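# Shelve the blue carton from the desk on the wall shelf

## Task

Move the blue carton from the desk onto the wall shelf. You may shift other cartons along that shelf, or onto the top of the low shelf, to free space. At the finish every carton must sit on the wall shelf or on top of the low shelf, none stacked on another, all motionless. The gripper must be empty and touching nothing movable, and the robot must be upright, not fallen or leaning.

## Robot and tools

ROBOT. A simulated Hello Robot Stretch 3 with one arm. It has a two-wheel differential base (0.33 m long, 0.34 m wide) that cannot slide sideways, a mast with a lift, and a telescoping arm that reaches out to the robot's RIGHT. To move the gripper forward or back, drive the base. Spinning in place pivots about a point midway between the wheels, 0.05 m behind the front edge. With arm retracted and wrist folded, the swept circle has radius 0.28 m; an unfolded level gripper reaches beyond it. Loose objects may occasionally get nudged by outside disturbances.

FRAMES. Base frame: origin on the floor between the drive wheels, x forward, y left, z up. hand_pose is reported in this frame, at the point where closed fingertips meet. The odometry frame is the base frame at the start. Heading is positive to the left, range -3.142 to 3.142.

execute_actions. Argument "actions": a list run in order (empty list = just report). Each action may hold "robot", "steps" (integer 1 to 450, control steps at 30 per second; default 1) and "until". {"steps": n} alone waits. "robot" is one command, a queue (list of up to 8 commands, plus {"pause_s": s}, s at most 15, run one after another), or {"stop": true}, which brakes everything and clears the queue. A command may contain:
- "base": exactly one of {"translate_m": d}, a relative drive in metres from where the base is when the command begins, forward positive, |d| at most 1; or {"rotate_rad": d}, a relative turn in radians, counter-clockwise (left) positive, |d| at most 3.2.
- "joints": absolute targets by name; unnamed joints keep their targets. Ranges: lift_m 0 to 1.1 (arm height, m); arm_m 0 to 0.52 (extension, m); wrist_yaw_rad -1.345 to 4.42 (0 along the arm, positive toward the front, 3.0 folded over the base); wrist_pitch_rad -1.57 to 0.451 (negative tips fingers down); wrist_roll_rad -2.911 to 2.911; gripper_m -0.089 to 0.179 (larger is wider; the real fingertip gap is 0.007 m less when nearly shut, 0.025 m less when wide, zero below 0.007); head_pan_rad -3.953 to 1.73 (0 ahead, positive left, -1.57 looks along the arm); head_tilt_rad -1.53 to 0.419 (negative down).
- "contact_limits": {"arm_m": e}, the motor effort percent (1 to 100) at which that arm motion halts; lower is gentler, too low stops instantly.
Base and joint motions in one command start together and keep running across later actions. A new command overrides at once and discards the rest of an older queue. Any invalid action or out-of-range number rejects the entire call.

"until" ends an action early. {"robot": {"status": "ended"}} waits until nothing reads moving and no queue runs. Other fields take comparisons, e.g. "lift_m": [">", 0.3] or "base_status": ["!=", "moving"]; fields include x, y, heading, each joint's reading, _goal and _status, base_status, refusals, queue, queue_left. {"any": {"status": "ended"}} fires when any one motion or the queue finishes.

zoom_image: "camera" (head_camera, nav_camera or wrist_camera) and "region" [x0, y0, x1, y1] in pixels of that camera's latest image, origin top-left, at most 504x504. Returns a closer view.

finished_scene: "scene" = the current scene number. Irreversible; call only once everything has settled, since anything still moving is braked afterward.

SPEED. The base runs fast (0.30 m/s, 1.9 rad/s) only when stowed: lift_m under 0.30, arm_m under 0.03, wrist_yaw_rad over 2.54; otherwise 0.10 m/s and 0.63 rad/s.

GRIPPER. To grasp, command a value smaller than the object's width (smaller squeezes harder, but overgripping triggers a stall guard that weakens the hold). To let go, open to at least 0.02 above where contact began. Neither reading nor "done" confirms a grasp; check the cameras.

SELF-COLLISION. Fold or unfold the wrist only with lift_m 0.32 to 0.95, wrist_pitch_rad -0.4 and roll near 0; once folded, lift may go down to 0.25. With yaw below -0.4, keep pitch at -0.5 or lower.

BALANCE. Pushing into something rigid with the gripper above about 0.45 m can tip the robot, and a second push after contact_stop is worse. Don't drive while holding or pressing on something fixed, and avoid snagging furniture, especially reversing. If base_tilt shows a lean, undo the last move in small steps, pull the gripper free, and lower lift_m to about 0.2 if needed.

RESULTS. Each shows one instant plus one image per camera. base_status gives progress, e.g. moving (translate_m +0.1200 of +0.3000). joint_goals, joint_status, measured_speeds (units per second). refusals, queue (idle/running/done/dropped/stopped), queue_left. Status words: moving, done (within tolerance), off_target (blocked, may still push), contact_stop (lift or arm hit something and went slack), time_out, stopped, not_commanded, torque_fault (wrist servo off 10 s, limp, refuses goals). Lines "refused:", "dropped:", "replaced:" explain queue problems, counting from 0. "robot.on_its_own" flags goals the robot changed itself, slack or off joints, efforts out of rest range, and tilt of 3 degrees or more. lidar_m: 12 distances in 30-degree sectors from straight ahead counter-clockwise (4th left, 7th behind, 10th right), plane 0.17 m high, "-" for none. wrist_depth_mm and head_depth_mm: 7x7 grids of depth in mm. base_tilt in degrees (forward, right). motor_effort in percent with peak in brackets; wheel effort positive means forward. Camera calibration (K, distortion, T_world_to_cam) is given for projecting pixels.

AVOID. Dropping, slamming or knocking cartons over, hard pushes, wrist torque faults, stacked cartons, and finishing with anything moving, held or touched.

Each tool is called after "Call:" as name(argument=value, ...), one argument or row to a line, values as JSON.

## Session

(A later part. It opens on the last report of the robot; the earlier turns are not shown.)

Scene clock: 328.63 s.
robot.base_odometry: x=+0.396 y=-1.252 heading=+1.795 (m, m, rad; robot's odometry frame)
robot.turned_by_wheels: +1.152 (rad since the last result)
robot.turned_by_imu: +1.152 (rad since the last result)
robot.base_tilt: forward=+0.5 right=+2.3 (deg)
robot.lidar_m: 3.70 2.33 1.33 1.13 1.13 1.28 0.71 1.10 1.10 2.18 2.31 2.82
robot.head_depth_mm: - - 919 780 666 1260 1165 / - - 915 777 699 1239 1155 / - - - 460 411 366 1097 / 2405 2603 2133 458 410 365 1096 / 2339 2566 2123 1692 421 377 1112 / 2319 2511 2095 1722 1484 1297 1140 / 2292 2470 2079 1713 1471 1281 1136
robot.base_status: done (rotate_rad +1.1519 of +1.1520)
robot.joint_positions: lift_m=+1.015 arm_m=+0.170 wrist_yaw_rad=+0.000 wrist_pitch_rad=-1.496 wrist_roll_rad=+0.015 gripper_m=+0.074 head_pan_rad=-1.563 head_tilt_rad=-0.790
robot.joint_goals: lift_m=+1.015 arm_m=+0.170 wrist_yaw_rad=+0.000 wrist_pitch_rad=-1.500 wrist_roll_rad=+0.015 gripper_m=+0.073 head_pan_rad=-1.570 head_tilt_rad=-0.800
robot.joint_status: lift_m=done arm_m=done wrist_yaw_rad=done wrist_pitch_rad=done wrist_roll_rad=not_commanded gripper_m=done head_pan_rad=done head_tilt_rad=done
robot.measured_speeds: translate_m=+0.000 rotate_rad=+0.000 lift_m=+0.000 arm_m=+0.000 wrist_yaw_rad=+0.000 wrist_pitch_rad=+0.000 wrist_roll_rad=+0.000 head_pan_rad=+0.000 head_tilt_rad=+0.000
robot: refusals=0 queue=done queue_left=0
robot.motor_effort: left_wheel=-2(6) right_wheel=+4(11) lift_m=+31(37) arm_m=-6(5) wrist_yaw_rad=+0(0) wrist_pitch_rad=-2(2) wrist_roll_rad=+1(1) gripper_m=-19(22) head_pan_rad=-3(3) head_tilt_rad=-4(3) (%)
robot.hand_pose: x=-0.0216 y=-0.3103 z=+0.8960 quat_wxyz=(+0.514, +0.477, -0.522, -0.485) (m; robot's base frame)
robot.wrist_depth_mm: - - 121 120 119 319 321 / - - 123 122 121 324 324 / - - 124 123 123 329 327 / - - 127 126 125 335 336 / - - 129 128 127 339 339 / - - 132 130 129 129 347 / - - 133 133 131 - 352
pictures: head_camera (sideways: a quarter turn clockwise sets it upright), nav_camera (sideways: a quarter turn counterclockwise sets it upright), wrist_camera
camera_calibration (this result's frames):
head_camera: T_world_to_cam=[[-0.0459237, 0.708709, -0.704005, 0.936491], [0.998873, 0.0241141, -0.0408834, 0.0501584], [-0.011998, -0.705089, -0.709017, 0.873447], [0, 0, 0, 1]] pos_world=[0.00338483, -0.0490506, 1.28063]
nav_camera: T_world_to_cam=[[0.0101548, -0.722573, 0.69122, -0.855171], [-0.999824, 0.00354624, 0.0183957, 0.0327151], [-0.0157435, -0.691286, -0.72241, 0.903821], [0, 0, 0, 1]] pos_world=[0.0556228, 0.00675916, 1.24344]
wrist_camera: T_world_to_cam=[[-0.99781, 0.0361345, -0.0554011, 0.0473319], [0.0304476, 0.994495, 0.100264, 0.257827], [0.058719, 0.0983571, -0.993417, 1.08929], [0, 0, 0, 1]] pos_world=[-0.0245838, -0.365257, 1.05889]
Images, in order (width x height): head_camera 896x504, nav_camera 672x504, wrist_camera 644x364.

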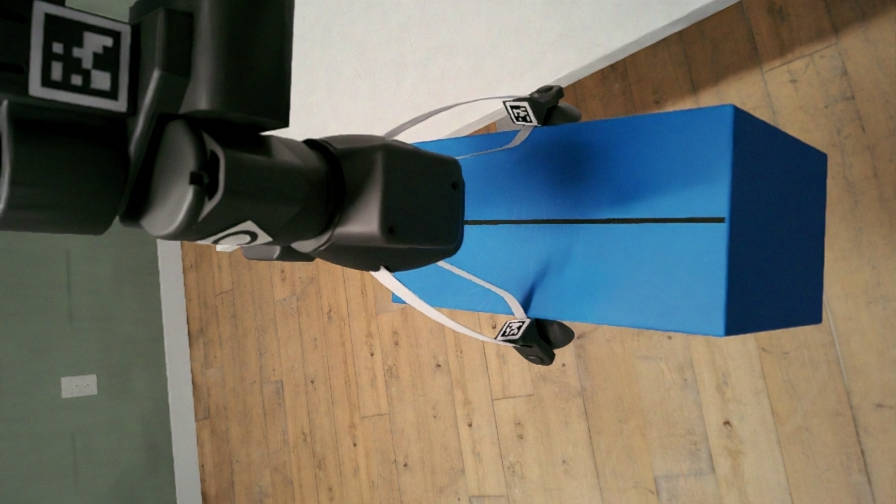

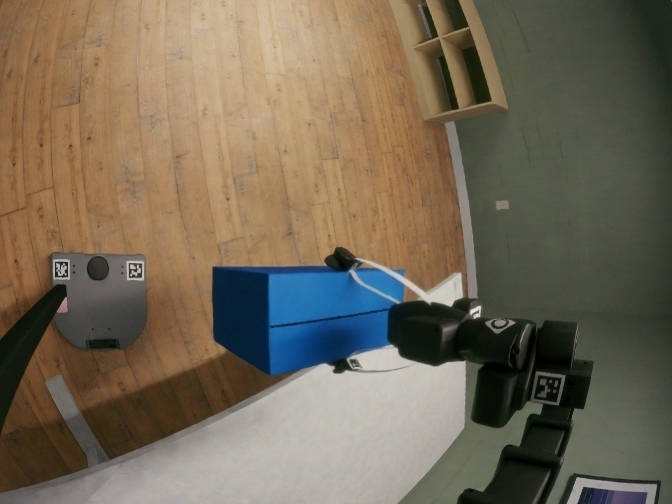

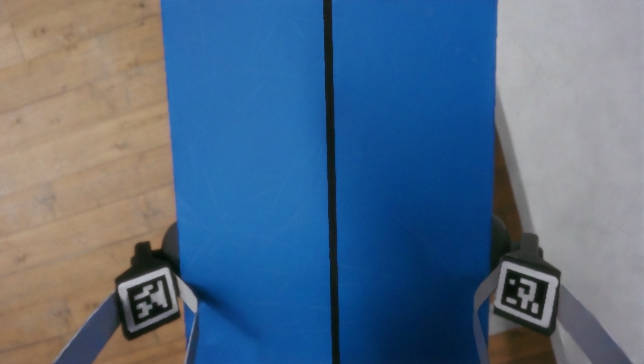

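Call:
execute_actions(
  actions=[
    {"robot": {"base": {"translate_m": 1.0}}, "steps": 100, "until": {"robot": {"translate_m": [">=", 0.15]}}},
    {"robot": {"joints": {"lift_m": 0.965}}, "steps": 400, "until": {"robot": {"translate_m": [">=", 0.93]}}},
    {"robot": {"base": {"translate_m": 1.0}}, "steps": 400, "until": {"robot": {"translate_m": [">=", 0.93]}}},
    {"robot": {"base": {"translate_m": 1.0}}, "steps": 400, "until": {"robot": {"translate_m": [">=", 0.93]}}},
    {"robot": {"base": {"translate_m": 0.245}}, "steps": 200, "until": {"robot": {"base_status": ["!=", "moving"]}}},
    {"robot": {"base": {"rotate_rad": 1.824}}, "steps": 300, "until": {"robot": {"status": "ended"}}},
  ],
)

Scene clock: 370.07 s.
robot.base_odometry: x=-0.280 y=+1.708 heading=-2.664 (m, m, rad; robot's odometry frame)
robot.turned_by_wheels: +1.824 (rad since the last result)
robot.turned_by_imu: +1.818 (rad since the last result)
robot.base_tilt: forward=+0.5 right=+2.3 (deg)
robot.lidar_m: 1.97 2.02 2.71 4.04 2.27 1.83 1.81 1.11 0.79 0.76 0.78 1.04
robot.head_depth_mm: 630 - - 702 1289 1307 1158 / 625 - - 651 786 1285 1157 / 644 - - - 469 409 490 / 644 739 841 - 467 407 492 / 644 736 859 838 760 423 1114 / 643 735 834 814 1271 1292 1140 / 642 736 727 664 1286 1289 1134
robot.base_status: done (rotate_rad +1.8239 of +1.8240)
robot.joint_positions: lift_m=+0.965 arm_m=+0.170 wrist_yaw_rad=+0.000 wrist_pitch_rad=-1.496 wrist_roll_rad=+0.015 gripper_m=+0.074 head_pan_rad=-1.563 head_tilt_rad=-0.790
robot.joint_goals: lift_m=+0.965 arm_m=+0.170 wrist_yaw_rad=+0.000 wrist_pitch_rad=-1.500 wrist_roll_rad=+0.015 gripper_m=+0.073 head_pan_rad=-1.570 head_tilt_rad=-0.800
robot.joint_status: lift_m=done arm_m=done wrist_yaw_rad=done wrist_pitch_rad=done wrist_roll_rad=not_commanded gripper_m=done head_pan_rad=done head_tilt_rad=done
robot.measured_speeds: translate_m=+0.000 rotate_rad=+0.000 lift_m=+0.000 arm_m=+0.000 wrist_yaw_rad=+0.000 wrist_pitch_rad=+0.000 wrist_roll_rad=+0.000 head_pan_rad=+0.000 head_tilt_rad=+0.000
robot: refusals=0 queue=done queue_left=0
robot.motor_effort: left_wheel=-2(6) right_wheel=+3(9) lift_m=+18(33) arm_m=-5(6) wrist_yaw_rad=+1(0) wrist_pitch_rad=-1(2) wrist_roll_rad=+1(0) gripper_m=-19(20) head_pan_rad=-2(2) head_tilt_rad=-4(4) (%)
robot.hand_pose: x=-0.0216 y=-0.3103 z=+0.8467 quat_wxyz=(+0.514, +0.477, -0.522, -0.485) (m; robot's base frame)
robot.wrist_depth_mm: 320 330 121 119 119 341 948 / - - 122 122 121 - 991 / - - 125 124 123 - - / - - 127 126 125 - - / - - 129 128 127 - - / - - 131 130 130 129 - / - - 134 133 132 - -
pictures: head_camera (sideways: a quarter turn clockwise sets it upright), nav_camera (sideways: a quarter turn counterclockwise sets it upright), wrist_camera
camera_calibration (this result's frames):
head_camera: T_world_to_cam=[[-0.0459237, 0.708709, -0.704005, 0.93649], [0.998873, 0.0241141, -0.0408834, 0.0501584], [-0.011998, -0.705089, -0.709017, 0.873447], [0, 0, 0, 1]] pos_world=[0.00338483, -0.0490506, 1.28063]
nav_camera: T_world_to_cam=[[0.0101548, -0.722573, 0.69122, -0.855171], [-0.999824, 0.00354623, 0.0183957, 0.0327151], [-0.0157435, -0.691285, -0.72241, 0.903821], [0, 0, 0, 1]] pos_world=[0.0556228, 0.00675918, 1.24344]
wrist_camera: T_world_to_cam=[[-0.997811, 0.0361145, -0.0553995, 0.0445914], [0.0304276, 0.994495, 0.100266, 0.262769], [0.0587156, 0.0983611, -0.993417, 1.04028], [0, 0, 0, 1]] pos_world=[-0.0245824, -0.365256, 1.00956]
Images, in order (width x height): head_camera 896x504, nav_camera 672x504, wrist_camera 644x364.

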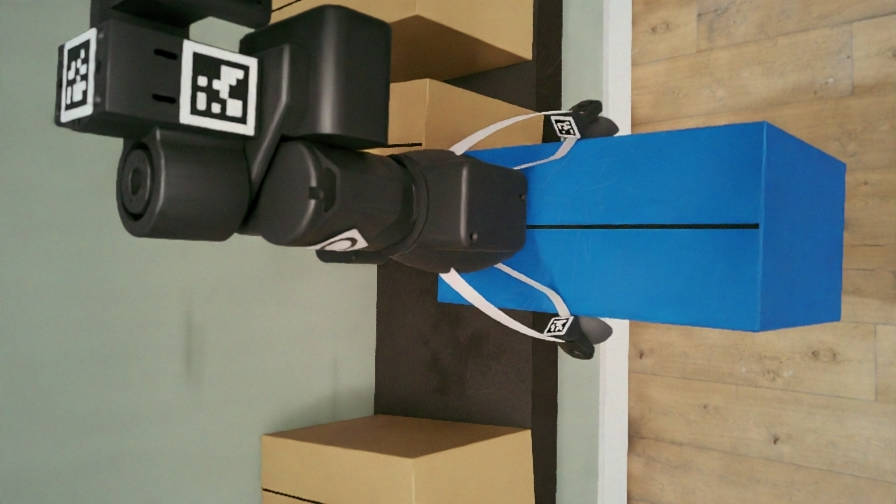

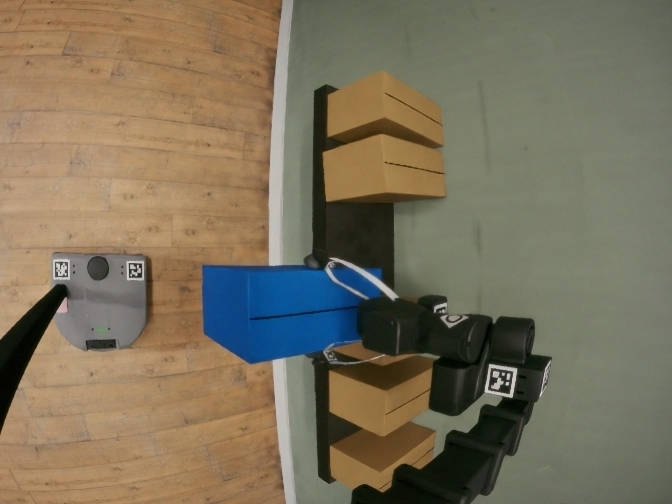

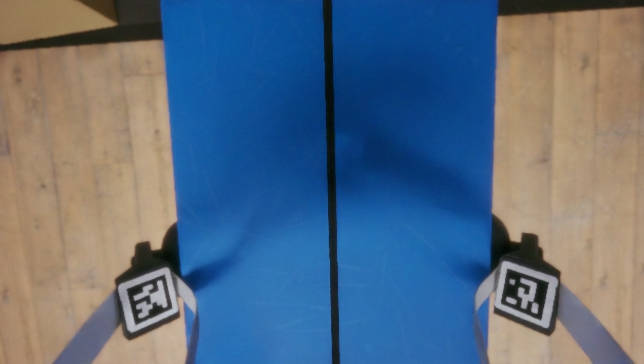

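Call:
execute_actions(
  actions=[
    {"robot": {"base": {"rotate_rad": 0.034}, "joints": {"arm_m": 0.21}}, "steps": 100, "until": {"robot": {"base_status": ["!=", "moving"]}}},
    {"robot": {"base": {"translate_m": 0.072}}, "steps": 150, "until": {"robot": {"status": "ended"}}},
  ],
)

Scene clock: 381.40 s.
robot.base_odometry: x=-0.343 y=+1.673 heading=-2.630 (m, m, rad; robot's odometry frame)
robot.turned_by_wheels: +0.034 (rad since the last result)
robot.turned_by_imu: +0.034 (rad since the last result)
robot.base_tilt: forward=+0.5 right=+2.2 (deg)
robot.lidar_m: 1.90 1.97 2.70 3.61 2.32 1.89 1.89 1.07 0.78 0.75 0.78 1.07
robot.head_depth_mm: 618 - 708 651 1265 1308 1164 / - - 709 666 1270 1284 1157 / 630 - - 526 469 434 1131 / 647 738 849 523 467 431 1124 / 644 741 841 798 990 1215 1140 / 649 740 710 653 1296 1288 1142 / 649 741 724 664 1304 1280 1137
robot.base_status: done (translate_m +0.0720 of +0.0720)
robot.joint_positions: lift_m=+0.965 arm_m=+0.210 wrist_yaw_rad=+0.000 wrist_pitch_rad=-1.496 wrist_roll_rad=+0.015 gripper_m=+0.074 head_pan_rad=-1.563 head_tilt_rad=-0.790
robot.joint_goals: lift_m=+0.965 arm_m=+0.210 wrist_yaw_rad=+0.000 wrist_pitch_rad=-1.500 wrist_roll_rad=+0.015 gripper_m=+0.073 head_pan_rad=-1.570 head_tilt_rad=-0.800
robot.joint_status: lift_m=done arm_m=done wrist_yaw_rad=done wrist_pitch_rad=done wrist_roll_rad=not_commanded gripper_m=done head_pan_rad=done head_tilt_rad=done
robot.measured_speeds: translate_m=+0.000 rotate_rad=+0.000 lift_m=+0.000 arm_m=+0.000 wrist_yaw_rad=+0.000 wrist_pitch_rad=+0.000 wrist_roll_rad=+0.000 head_pan_rad=+0.000 head_tilt_rad=+0.000
robot: refusals=0 queue=done queue_left=0
robot.motor_effort: left_wheel=-2(6) right_wheel=+4(10) lift_m=+18(18) arm_m=+6(6) wrist_yaw_rad=+0(0) wrist_pitch_rad=-2(1) wrist_roll_rad=+1(0) gripper_m=-19(19) head_pan_rad=-3(3) head_tilt_rad=-4(4) (%)
robot.hand_pose: x=-0.0216 y=-0.3496 z=+0.8467 quat_wxyz=(+0.514, +0.477, -0.522, -0.485) (m; robot's base frame)
robot.wrist_depth_mm: 224 224 120 119 119 215 241 / - - 123 122 121 364 976 / - - 124 124 123 988 - / - - 126 126 125 - 989 / - - 129 128 127 - - / - - 131 130 130 129 - / - - 134 132 131 - -
pictures: head_camera (sideways: a quarter turn clockwise sets it upright), nav_camera (sideways: a quarter turn counterclockwise sets it upright), wrist_camera
camera_calibration (this result's frames):
head_camera: T_world_to_cam=[[-0.0459236, 0.708709, -0.704005, 0.93649], [0.998873, 0.0241139, -0.0408834, 0.0501584], [-0.0119982, -0.705089, -0.709018, 0.873447], [0, 0, 0, 1]] pos_world=[0.00338482, -0.0490506, 1.28063]
nav_camera: T_world_to_cam=[[0.0101547, -0.722573, 0.69122, -0.85517], [-0.999824, 0.00354646, 0.0183957, 0.0327151], [-0.0157436, -0.691285, -0.72241, 0.903821], [0, 0, 0, 1]] pos_world=[0.0556228, 0.00675919, 1.24344]
wrist_camera: T_world_to_cam=[[-0.997811, 0.0361161, -0.0553984, 0.0460075], [0.0304275, 0.994492, 0.100296, 0.301747], [0.0587155, 0.0983903, -0.993414, 1.04415], [0, 0, 0, 1]] pos_world=[-0.0245824, -0.404481, 1.00956]
Images, in order (width x height): head_camera 896x504, nav_camera 672x504, wrist_camera 644x364.

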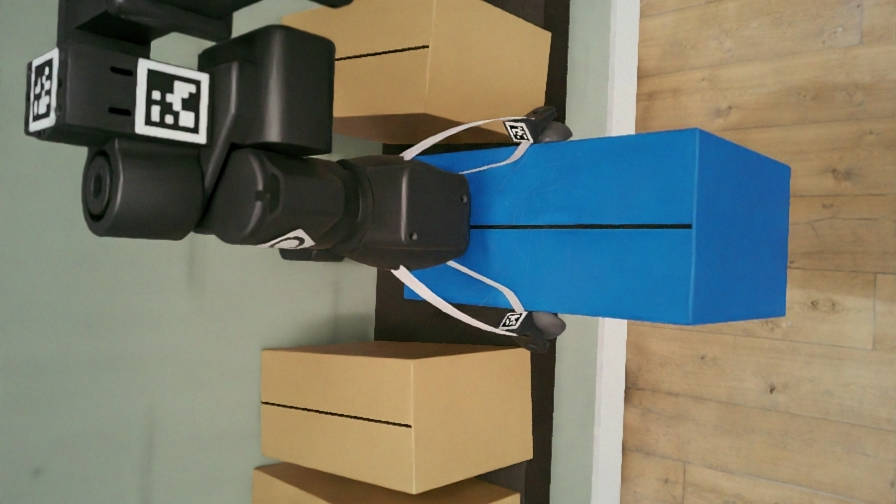

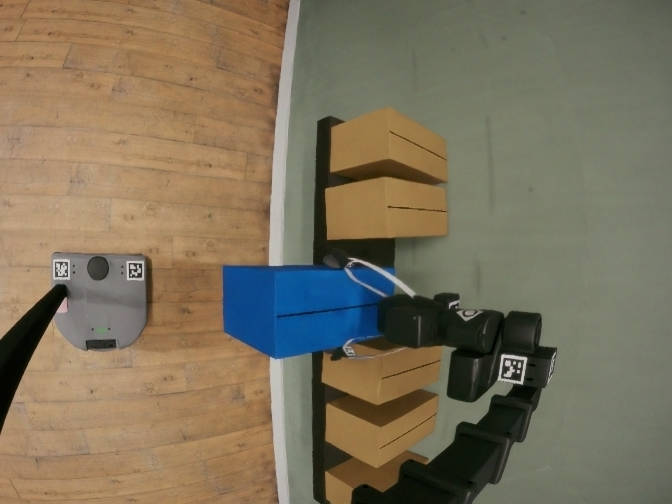

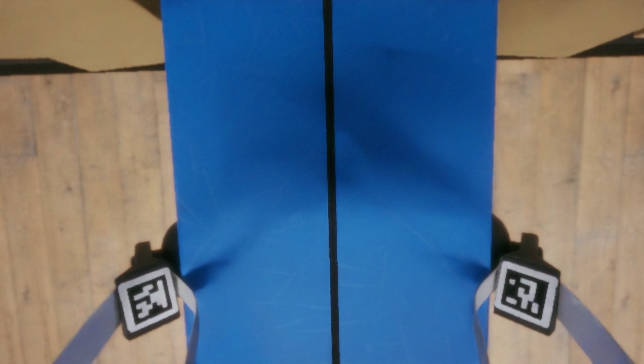

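Call:
execute_actions(
  actions=[
    {"robot": {"joints": {"arm_m": 0.315}, "contact_limits": {"arm_m": 20}}, "steps": 150, "until": {"robot": {"status": "ended"}}},
  ],
)

Scene clock: 391.47 s.
robot.base_odometry: x=-0.343 y=+1.673 heading=-2.630 (m, m, rad; robot's odometry frame)
robot.turned_by_wheels: +0.000 (rad since the last result)
robot.turned_by_imu: +0.000 (rad since the last result)
robot.base_tilt: forward=+0.6 right=+2.3 (deg)
robot.lidar_m: 1.89 1.97 2.69 4.05 2.32 1.88 1.89 1.07 0.78 0.75 0.78 1.07
robot.head_depth_mm: - 747 733 651 1267 1314 1164 / - 771 753 661 1269 1309 1154 / - - 798 549 506 1273 1149 / 644 731 633 548 509 1271 1147 / 645 736 840 780 1250 1291 1150 / 647 742 710 649 1300 1284 1136 / 648 741 722 665 1302 1280 1133
robot.base_status: done (translate_m +0.0720 of +0.0720)
robot.joint_positions: lift_m=+0.965 arm_m=+0.315 wrist_yaw_rad=+0.000 wrist_pitch_rad=-1.496 wrist_roll_rad=+0.015 gripper_m=+0.074 head_pan_rad=-1.563 head_tilt_rad=-0.790
robot.joint_goals: lift_m=+0.965 arm_m=+0.315 wrist_yaw_rad=+0.000 wrist_pitch_rad=-1.500 wrist_roll_rad=+0.015 gripper_m=+0.073 head_pan_rad=-1.570 head_tilt_rad=-0.800
robot.joint_status: lift_m=done arm_m=done wrist_yaw_rad=done wrist_pitch_rad=done wrist_roll_rad=not_commanded gripper_m=done head_pan_rad=done head_tilt_rad=done
robot.measured_speeds: translate_m=+0.000 rotate_rad=+0.000 lift_m=+0.000 arm_m=+0.000 wrist_yaw_rad=+0.000 wrist_pitch_rad=+0.000 wrist_roll_rad=+0.000 head_pan_rad=+0.000 head_tilt_rad=+0.000
robot: refusals=0 queue=done queue_left=0
robot.motor_effort: left_wheel=-2(2) right_wheel=+4(4) lift_m=+18(19) arm_m=+6(5) wrist_yaw_rad=+0(0) wrist_pitch_rad=-2(1) wrist_roll_rad=+1(1) gripper_m=-19(20) head_pan_rad=-2(2) head_tilt_rad=-3(3) (%)
robot.contact_limits: arm_m 20 (drawing in: default 31, maximum 50; extending or still: default 42, maximum 69)
robot.hand_pose: x=-0.0216 y=-0.4546 z=+0.8467 quat_wxyz=(+0.514, +0.477, -0.522, -0.485) (m; robot's base frame)
robot.wrist_depth_mm: 159 195 120 119 118 174 150 / 160 201 122 122 121 171 152 / 161 196 125 123 122 169 155 / - 237 127 126 125 191 - / - - 129 128 127 - - / - - 132 130 129 129 - / - - 134 132 132 - -
pictures: head_camera (sideways: a quarter turn clockwise sets it upright), nav_camera (sideways: a quarter turn counterclockwise sets it upright), wrist_camera
camera_calibration (this result's frames):
head_camera: T_world_to_cam=[[-0.0459236, 0.708709, -0.704005, 0.93649], [0.998873, 0.0241139, -0.0408834, 0.0501584], [-0.0119982, -0.705089, -0.709018, 0.873447], [0, 0, 0, 1]] pos_world=[0.00338482, -0.0490506, 1.28063]
nav_camera: T_world_to_cam=[[0.0101547, -0.722573, 0.69122, -0.85517], [-0.999824, 0.00354646, 0.0183957, 0.0327151], [-0.0157436, -0.691285, -0.722411, 0.903821], [0, 0, 0, 1]] pos_world=[0.0556228, 0.0067592, 1.24344]
wrist_camera: T_world_to_cam=[[-0.997811, 0.0361181, -0.0553984, 0.0498008], [0.0304295, 0.994492, 0.100296, 0.406175], [0.0587157, 0.0983907, -0.993414, 1.05448], [0, 0, 0, 1]] pos_world=[-0.0245825, -0.509488, 1.00956]
Images, in order (width x height): head_camera 896x504, nav_camera 672x504, wrist_camera 644x364.

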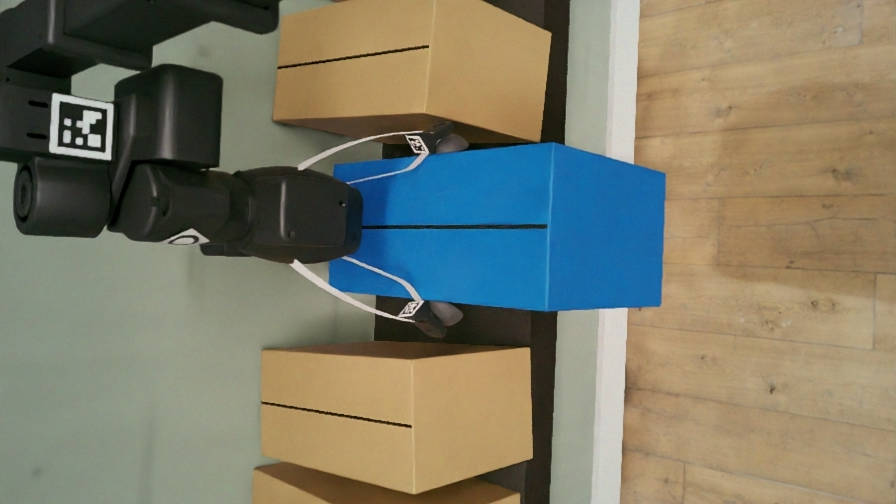

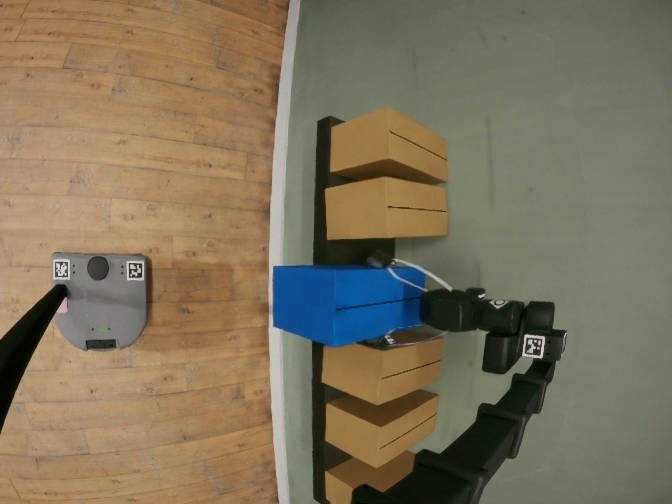

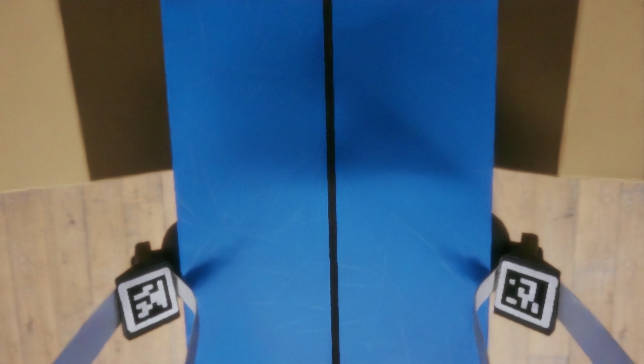

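Call:
execute_actions(
  actions=[
    {"robot": {"base": {"translate_m": 0.005}}, "steps": 60, "until": {"robot": {"base_status": ["!=", "moving"]}}},
    {"robot": {"joints": {"arm_m": 0.478}, "contact_limits": {"arm_m": 20}}, "steps": 150, "until": {"robot": {"arm_m": [">", 0.42]}}},
    {"robot": {"joints": {"lift_m": 0.942}}, "steps": 150, "until": {"robot": {"status": "ended"}}},
  ],
)

Scene clock: 415.47 s.
robot.base_odometry: x=-0.347 y=+1.670 heading=-2.630 (m, m, rad; robot's odometry frame)
robot.turned_by_wheels: +0.000 (rad since the last result)
robot.turned_by_imu: +0.000 (rad since the last result)
robot.base_tilt: forward=+0.6 right=+2.3 (deg)
robot.lidar_m: 1.89 1.97 2.70 3.57 2.33 1.89 1.89 1.07 0.78 0.75 0.78 1.07
robot.head_depth_mm: - - 711 653 1268 1315 1157 / - 732 775 682 1265 1309 1161 / - 735 729 666 1271 1302 1158 / 645 729 701 646 1282 1301 1145 / 648 737 842 796 1285 1301 1151 / 649 739 709 651 1297 1282 1140 / 648 744 727 663 1294 1285 1140
robot.base_status: done (translate_m +0.0050 of +0.0050)
robot.joint_positions: lift_m=+0.942 arm_m=+0.478 wrist_yaw_rad=+0.000 wrist_pitch_rad=-1.496 wrist_roll_rad=+0.015 gripper_m=+0.074 head_pan_rad=-1.563 head_tilt_rad=-0.790
robot.joint_goals: lift_m=+0.942 arm_m=+0.478 wrist_yaw_rad=+0.000 wrist_pitch_rad=-1.500 wrist_roll_rad=+0.015 gripper_m=+0.073 head_pan_rad=-1.570 head_tilt_rad=-0.800
robot.joint_status: lift_m=done arm_m=done wrist_yaw_rad=done wrist_pitch_rad=done wrist_roll_rad=not_commanded gripper_m=done head_pan_rad=done head_tilt_rad=done
robot.measured_speeds: translate_m=+0.000 rotate_rad=+0.000 lift_m=+0.000 arm_m=+0.000 wrist_yaw_rad=+0.000 wrist_pitch_rad=+0.000 wrist_roll_rad=+0.000 head_pan_rad=+0.000 head_tilt_rad=+0.000
robot: refusals=0 queue=done queue_left=0
robot.motor_effort: left_wheel=-3(3) right_wheel=+3(11) lift_m=+18(20) arm_m=+6(7) wrist_yaw_rad=+0(0) wrist_pitch_rad=-2(1) wrist_roll_rad=+1(1) gripper_m=-20(19) head_pan_rad=-3(3) head_tilt_rad=-3(3) (%)
robot.contact_limits: arm_m 20 (drawing in: default 31, maximum 50; extending or still: default 42, maximum 69)
robot.hand_pose: x=-0.0216 y=-0.6176 z=+0.8237 quat_wxyz=(+0.514, +0.477, -0.522, -0.485) (m; robot's base frame)
robot.wrist_depth_mm: 174 201 121 119 119 201 161 / 166 217 123 122 121 200 159 / 164 211 124 123 123 197 158 / 160 205 127 125 125 195 156 / 158 200 129 128 127 191 155 / 154 - 131 130 129 129 146 / 148 215 134 132 131 210 145
pictures: head_camera (sideways: a quarter turn clockwise sets it upright), nav_camera (sideways: a quarter turn counterclockwise sets it upright), wrist_camera
camera_calibration (this result's frames):
head_camera: T_world_to_cam=[[-0.0459234, 0.708713, -0.704, 0.936485], [0.998873, 0.0241139, -0.0408833, 0.0501583], [-0.0119984, -0.705084, -0.709022, 0.873453], [0, 0, 0, 1]] pos_world=[0.00338481, -0.0490505, 1.28063]
nav_camera: T_world_to_cam=[[0.0101545, -0.722577, 0.691216, -0.855165], [-0.999824, 0.00354659, 0.0183958, 0.032715], [-0.0157438, -0.691281, -0.722414, 0.903827], [0, 0, 0, 1]] pos_world=[0.0556228, 0.00675952, 1.24344]
wrist_camera: T_world_to_cam=[[-0.99781, 0.0361454, -0.0553973, 0.0544305], [0.0304552, 0.994489, 0.100325, 0.570551], [0.0587183, 0.0984177, -0.993411, 1.0477], [0, 0, 0, 1]] pos_world=[-0.0245838, -0.672485, 0.986567]
Images, in order (width x height): head_camera 896x504, nav_camera 672x504, wrist_camera 644x364.

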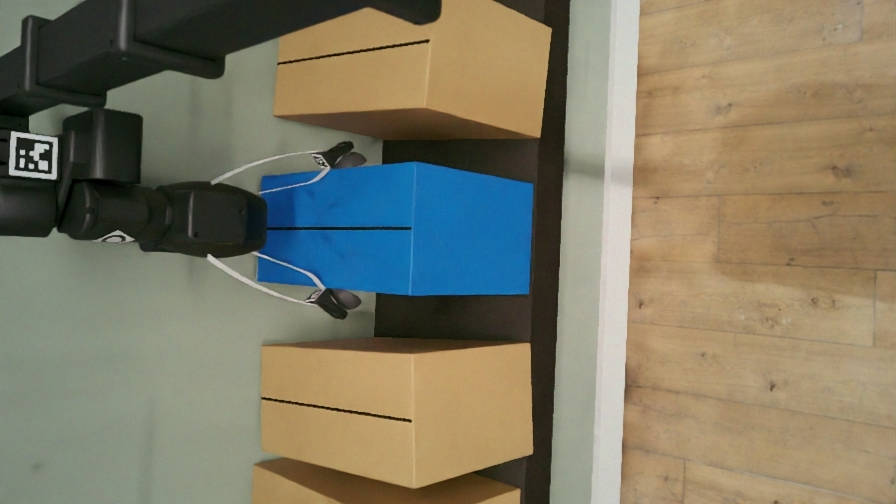

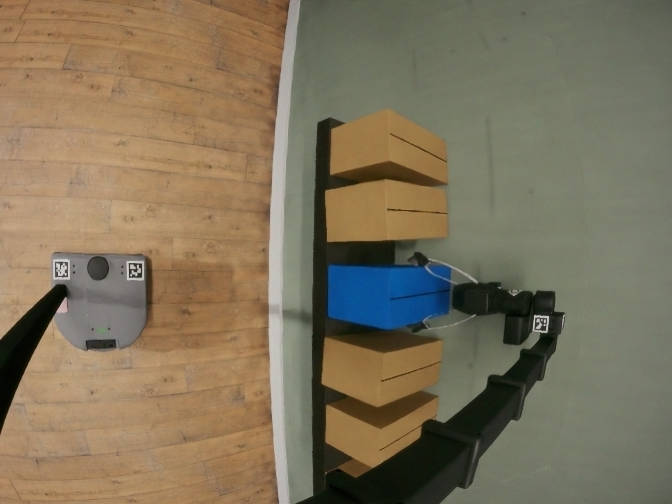

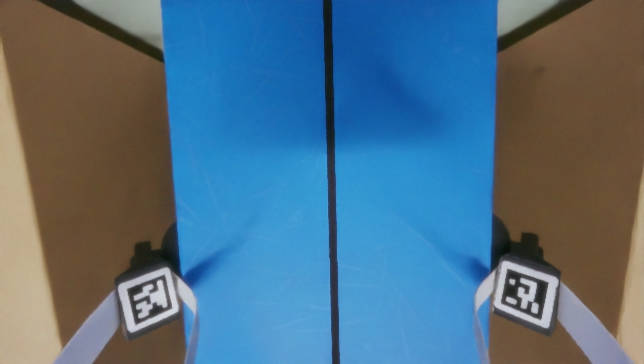

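Call:
execute_actions(
  actions=[
    {"robot": {"joints": {"lift_m": 0.93}}, "steps": 100, "until": {"robot": {"status": "ended"}}},
  ],
)

Scene clock: 420.03 s.
robot.base_odometry: x=-0.347 y=+1.670 heading=-2.630 (m, m, rad; robot's odometry frame)
robot.turned_by_wheels: +0.000 (rad since the last result)
robot.turned_by_imu: +0.000 (rad since the last result)
robot.base_tilt: forward=+0.6 right=+2.3 (deg)
robot.lidar_m: 1.89 1.96 2.69 3.56 2.32 1.89 1.89 1.07 0.79 0.75 0.78 1.07
robot.head_depth_mm: 618 - 710 653 1262 1314 1160 / - 740 771 681 1274 1309 1154 / - 742 746 683 1274 1308 1151 / 645 728 718 645 1286 1307 1145 / 647 736 841 815 1282 1293 1138 / 647 741 709 650 1298 1286 1146 / 648 742 733 666 1312 1283 1140
robot.base_status: done (translate_m +0.0050 of +0.0050)
robot.joint_positions: lift_m=+0.931 arm_m=+0.478 wrist_yaw_rad=+0.000 wrist_pitch_rad=-1.498 wrist_roll_rad=+0.015 gripper_m=+0.074 head_pan_rad=-1.563 head_tilt_rad=-0.790
robot.joint_goals: lift_m=+0.930 arm_m=+0.478 wrist_yaw_rad=+0.000 wrist_pitch_rad=-1.500 wrist_roll_rad=+0.015 gripper_m=+0.073 head_pan_rad=-1.570 head_tilt_rad=-0.800
robot.joint_status: lift_m=done arm_m=done wrist_yaw_rad=done wrist_pitch_rad=done wrist_roll_rad=not_commanded gripper_m=done head_pan_rad=done head_tilt_rad=done
robot.measured_speeds: translate_m=+0.000 rotate_rad=+0.000 lift_m=+0.000 arm_m=+0.000 wrist_yaw_rad=+0.000 wrist_pitch_rad=+0.000 wrist_roll_rad=+0.000 head_pan_rad=+0.000 head_tilt_rad=+0.000
robot: refusals=0 queue=done queue_left=0
robot.motor_effort: left_wheel=-1(2) right_wheel=+1(3) lift_m=+12(21) arm_m=+7(5) wrist_yaw_rad=+0(0) wrist_pitch_rad=-1(2) wrist_roll_rad=+0(1) gripper_m=-19(20) head_pan_rad=-2(3) head_tilt_rad=-4(3) (%)
robot.contact_limits: arm_m 20 (drawing in: default 31, maximum 50; extending or still: default 42, maximum 69)
robot.hand_pose: x=-0.0216 y=-0.6173 z=+0.8120 quat_wxyz=(+0.514, +0.478, -0.522, -0.485) (m; robot's base frame)
robot.wrist_depth_mm: 173 203 120 120 119 202 162 / 166 216 122 122 121 200 160 / 163 211 125 124 123 199 158 / 160 205 126 126 125 196 156 / 157 199 129 128 127 191 155 / 154 175 131 130 129 128 147 / 147 214 133 132 131 205 145
pictures: head_camera (sideways: a quarter turn clockwise sets it upright), nav_camera (sideways: a quarter turn counterclockwise sets it upright), wrist_camera
camera_calibration (this result's frames):
head_camera: T_world_to_cam=[[-0.0459232, 0.708713, -0.704, 0.936485], [0.998873, 0.0241135, -0.0408833, 0.0501583], [-0.0119986, -0.705084, -0.709022, 0.873453], [0, 0, 0, 1]] pos_world=[0.00338479, -0.0490505, 1.28063]
nav_camera: T_world_to_cam=[[0.0101543, -0.722577, 0.691216, -0.855165], [-0.999824, 0.00354695, 0.0183958, 0.032715], [-0.0157441, -0.691281, -0.722414, 0.903827], [0, 0, 0, 1]] pos_world=[0.0556228, 0.0067595, 1.24344]
wrist_camera: T_world_to_cam=[[-0.99781, 0.0362058, -0.0553585, 0.0537793], [0.0304567, 0.994381, 0.101383, 0.57053], [0.0587181, 0.0994749, -0.993306, 1.03663], [0, 0, 0, 1]] pos_world=[-0.0245839, -0.67239, 0.974827]
Images, in order (width x height): head_camera 896x504, nav_camera 672x504, wrist_camera 644x364.

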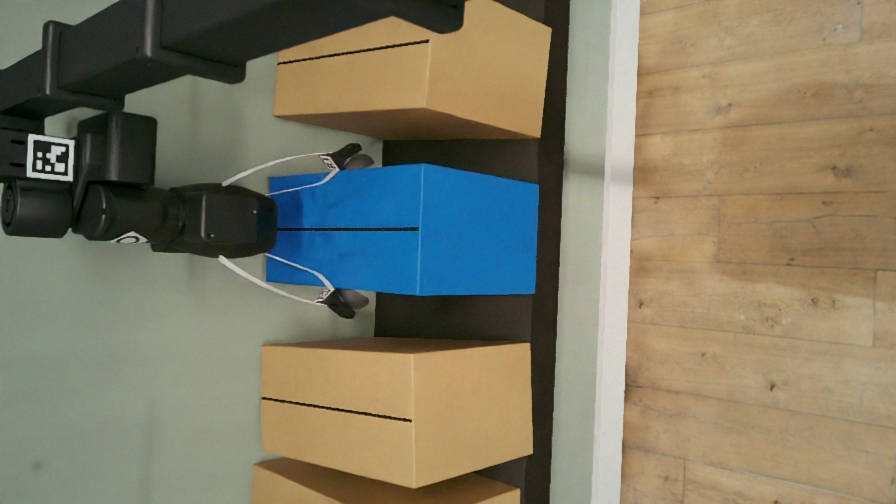

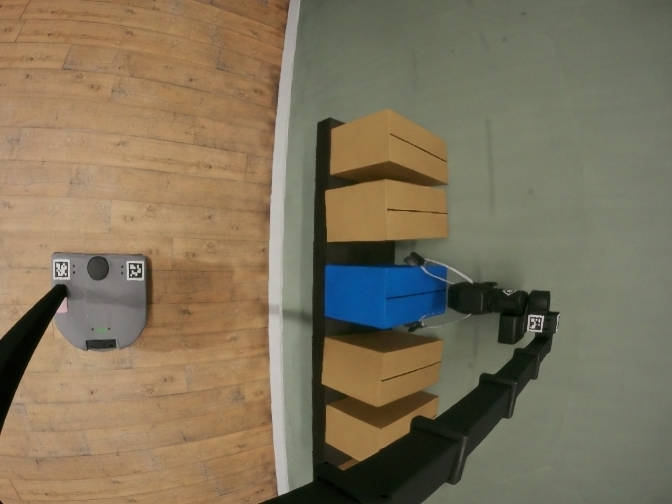

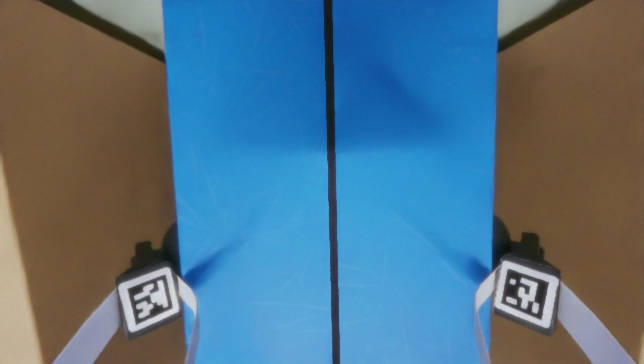

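Call:
execute_actions(
  actions=[
    {"robot": {"joints": {"gripper_m": 0.16}}, "steps": 60, "until": {"robot": {"status": "ended"}}},
    {"robot": {"joints": {"lift_m": 0.995}}, "steps": 100, "until": {"robot": {"status": "ended"}}},
  ],
)

Scene clock: 427.33 s.
robot.base_odometry: x=-0.347 y=+1.670 heading=-2.630 (m, m, rad; robot's odometry frame)
robot.turned_by_wheels: +0.000 (rad since the last result)
robot.turned_by_imu: +0.000 (rad since the last result)
robot.base_tilt: forward=+0.7 right=+2.3 (deg)
robot.lidar_m: 1.89 1.96 2.69 3.58 2.32 1.88 1.89 1.07 0.78 0.75 0.78 1.08
robot.head_depth_mm: 652 733 735 649 1262 1314 1160 / 652 729 753 680 1267 1304 1158 / - 750 769 681 1272 1309 1147 / 645 751 720 646 1277 1299 1155 / 647 737 862 811 1285 1292 1141 / 646 737 710 652 1291 1285 1136 / 650 741 730 663 1298 1277 1137
robot.base_status: done (translate_m +0.0050 of +0.0050)
robot.joint_positions: lift_m=+0.995 arm_m=+0.478 wrist_yaw_rad=+0.000 wrist_pitch_rad=-1.498 wrist_roll_rad=+0.015 gripper_m=+0.160 head_pan_rad=-1.563 head_tilt_rad=-0.790
robot.joint_goals: lift_m=+0.995 arm_m=+0.478 wrist_yaw_rad=+0.000 wrist_pitch_rad=-1.500 wrist_roll_rad=+0.015 gripper_m=+0.160 head_pan_rad=-1.570 head_tilt_rad=-0.800
robot.joint_status: lift_m=done arm_m=done wrist_yaw_rad=done wrist_pitch_rad=done wrist_roll_rad=not_commanded gripper_m=done head_pan_rad=done head_tilt_rad=done
robot.measured_speeds: translate_m=+0.000 rotate_rad=+0.000 lift_m=+0.000 arm_m=+0.000 wrist_yaw_rad=+0.000 wrist_pitch_rad=+0.000 wrist_roll_rad=+0.000 head_pan_rad=+0.000 head_tilt_rad=+0.000
robot: refusals=0 queue=done queue_left=0
robot.motor_effort: left_wheel=-1(1) right_wheel=+3(3) lift_m=+31(33) arm_m=+6(6) wrist_yaw_rad=+0(0) wrist_pitch_rad=-1(1) wrist_roll_rad=+1(1) gripper_m=+0(85) head_pan_rad=-3(3) head_tilt_rad=-3(4) (%)
robot.contact_limits: arm_m 20 (drawing in: default 31, maximum 50; extending or still: default 42, maximum 69)
robot.hand_pose: x=-0.0216 y=-0.6173 z=+0.8760 quat_wxyz=(+0.514, +0.478, -0.522, -0.485) (m; robot's base frame)
robot.wrist_depth_mm: 186 218 193 182 181 219 178 / 187 232 185 184 184 247 179 / 191 226 189 187 184 244 183 / 193 219 192 190 189 239 185 / 197 203 195 193 192 264 188 / 201 - 280 196 196 269 192 / 203 213 270 200 199 242 196
pictures: head_camera (sideways: a quarter turn clockwise sets it upright), nav_camera (sideways: a quarter turn counterclockwise sets it upright), wrist_camera
camera_calibration (this result's frames):
head_camera: T_world_to_cam=[[-0.0459232, 0.708713, -0.704001, 0.936485], [0.998873, 0.0241136, -0.0408833, 0.0501583], [-0.0119985, -0.705085, -0.709022, 0.873453], [0, 0, 0, 1]] pos_world=[0.0033848, -0.0490505, 1.28063]
nav_camera: T_world_to_cam=[[0.0101544, -0.722577, 0.691216, -0.855165], [-0.999824, 0.00354683, 0.0183958, 0.032715], [-0.015744, -0.691281, -0.722414, 0.903827], [0, 0, 0, 1]] pos_world=[0.0556228, 0.0067595, 1.24344]
wrist_camera: T_world_to_cam=[[-0.99781, 0.0362049, -0.0553585, 0.0573238], [0.0304557, 0.994381, 0.101383, 0.564038], [0.058718, 0.0994749, -0.993306, 1.10024], [0, 0, 0, 1]] pos_world=[-0.0245839, -0.67239, 1.03886]
Images, in order (width x height): head_camera 896x504, nav_camera 672x504, wrist_camera 644x364.

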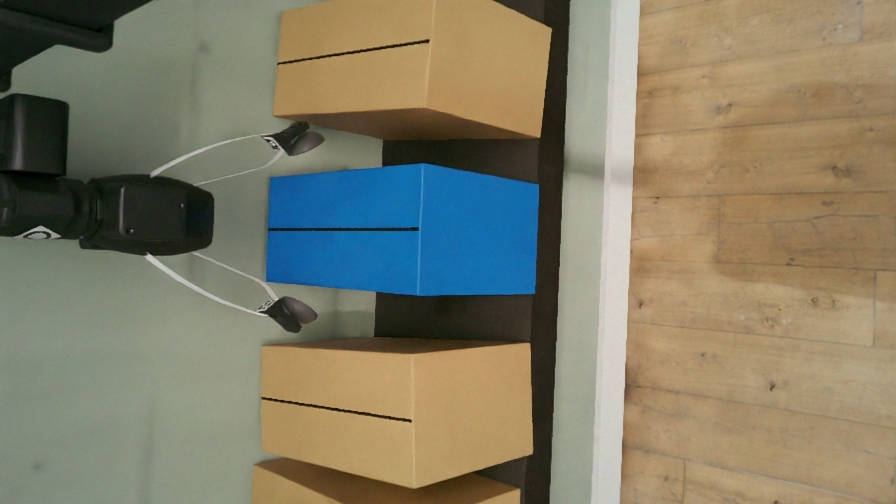

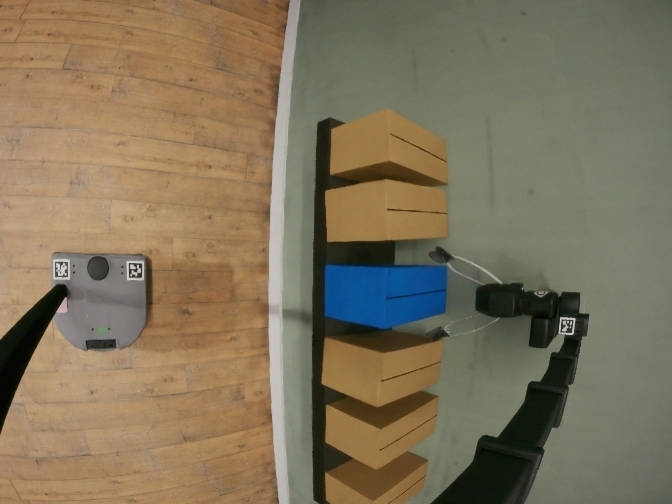

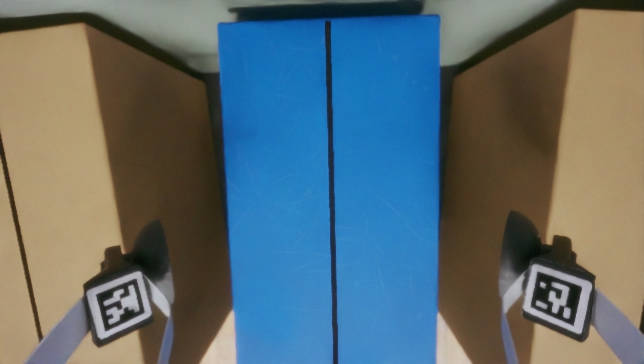

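The blue carton is resting on the shelf, level with its neighbours. The gripper is clear above all the cartons, and all five tan cartons are still on the shelf.

Call:
finished_scene(
  scene=2,
)

The scene is finished: the task was done.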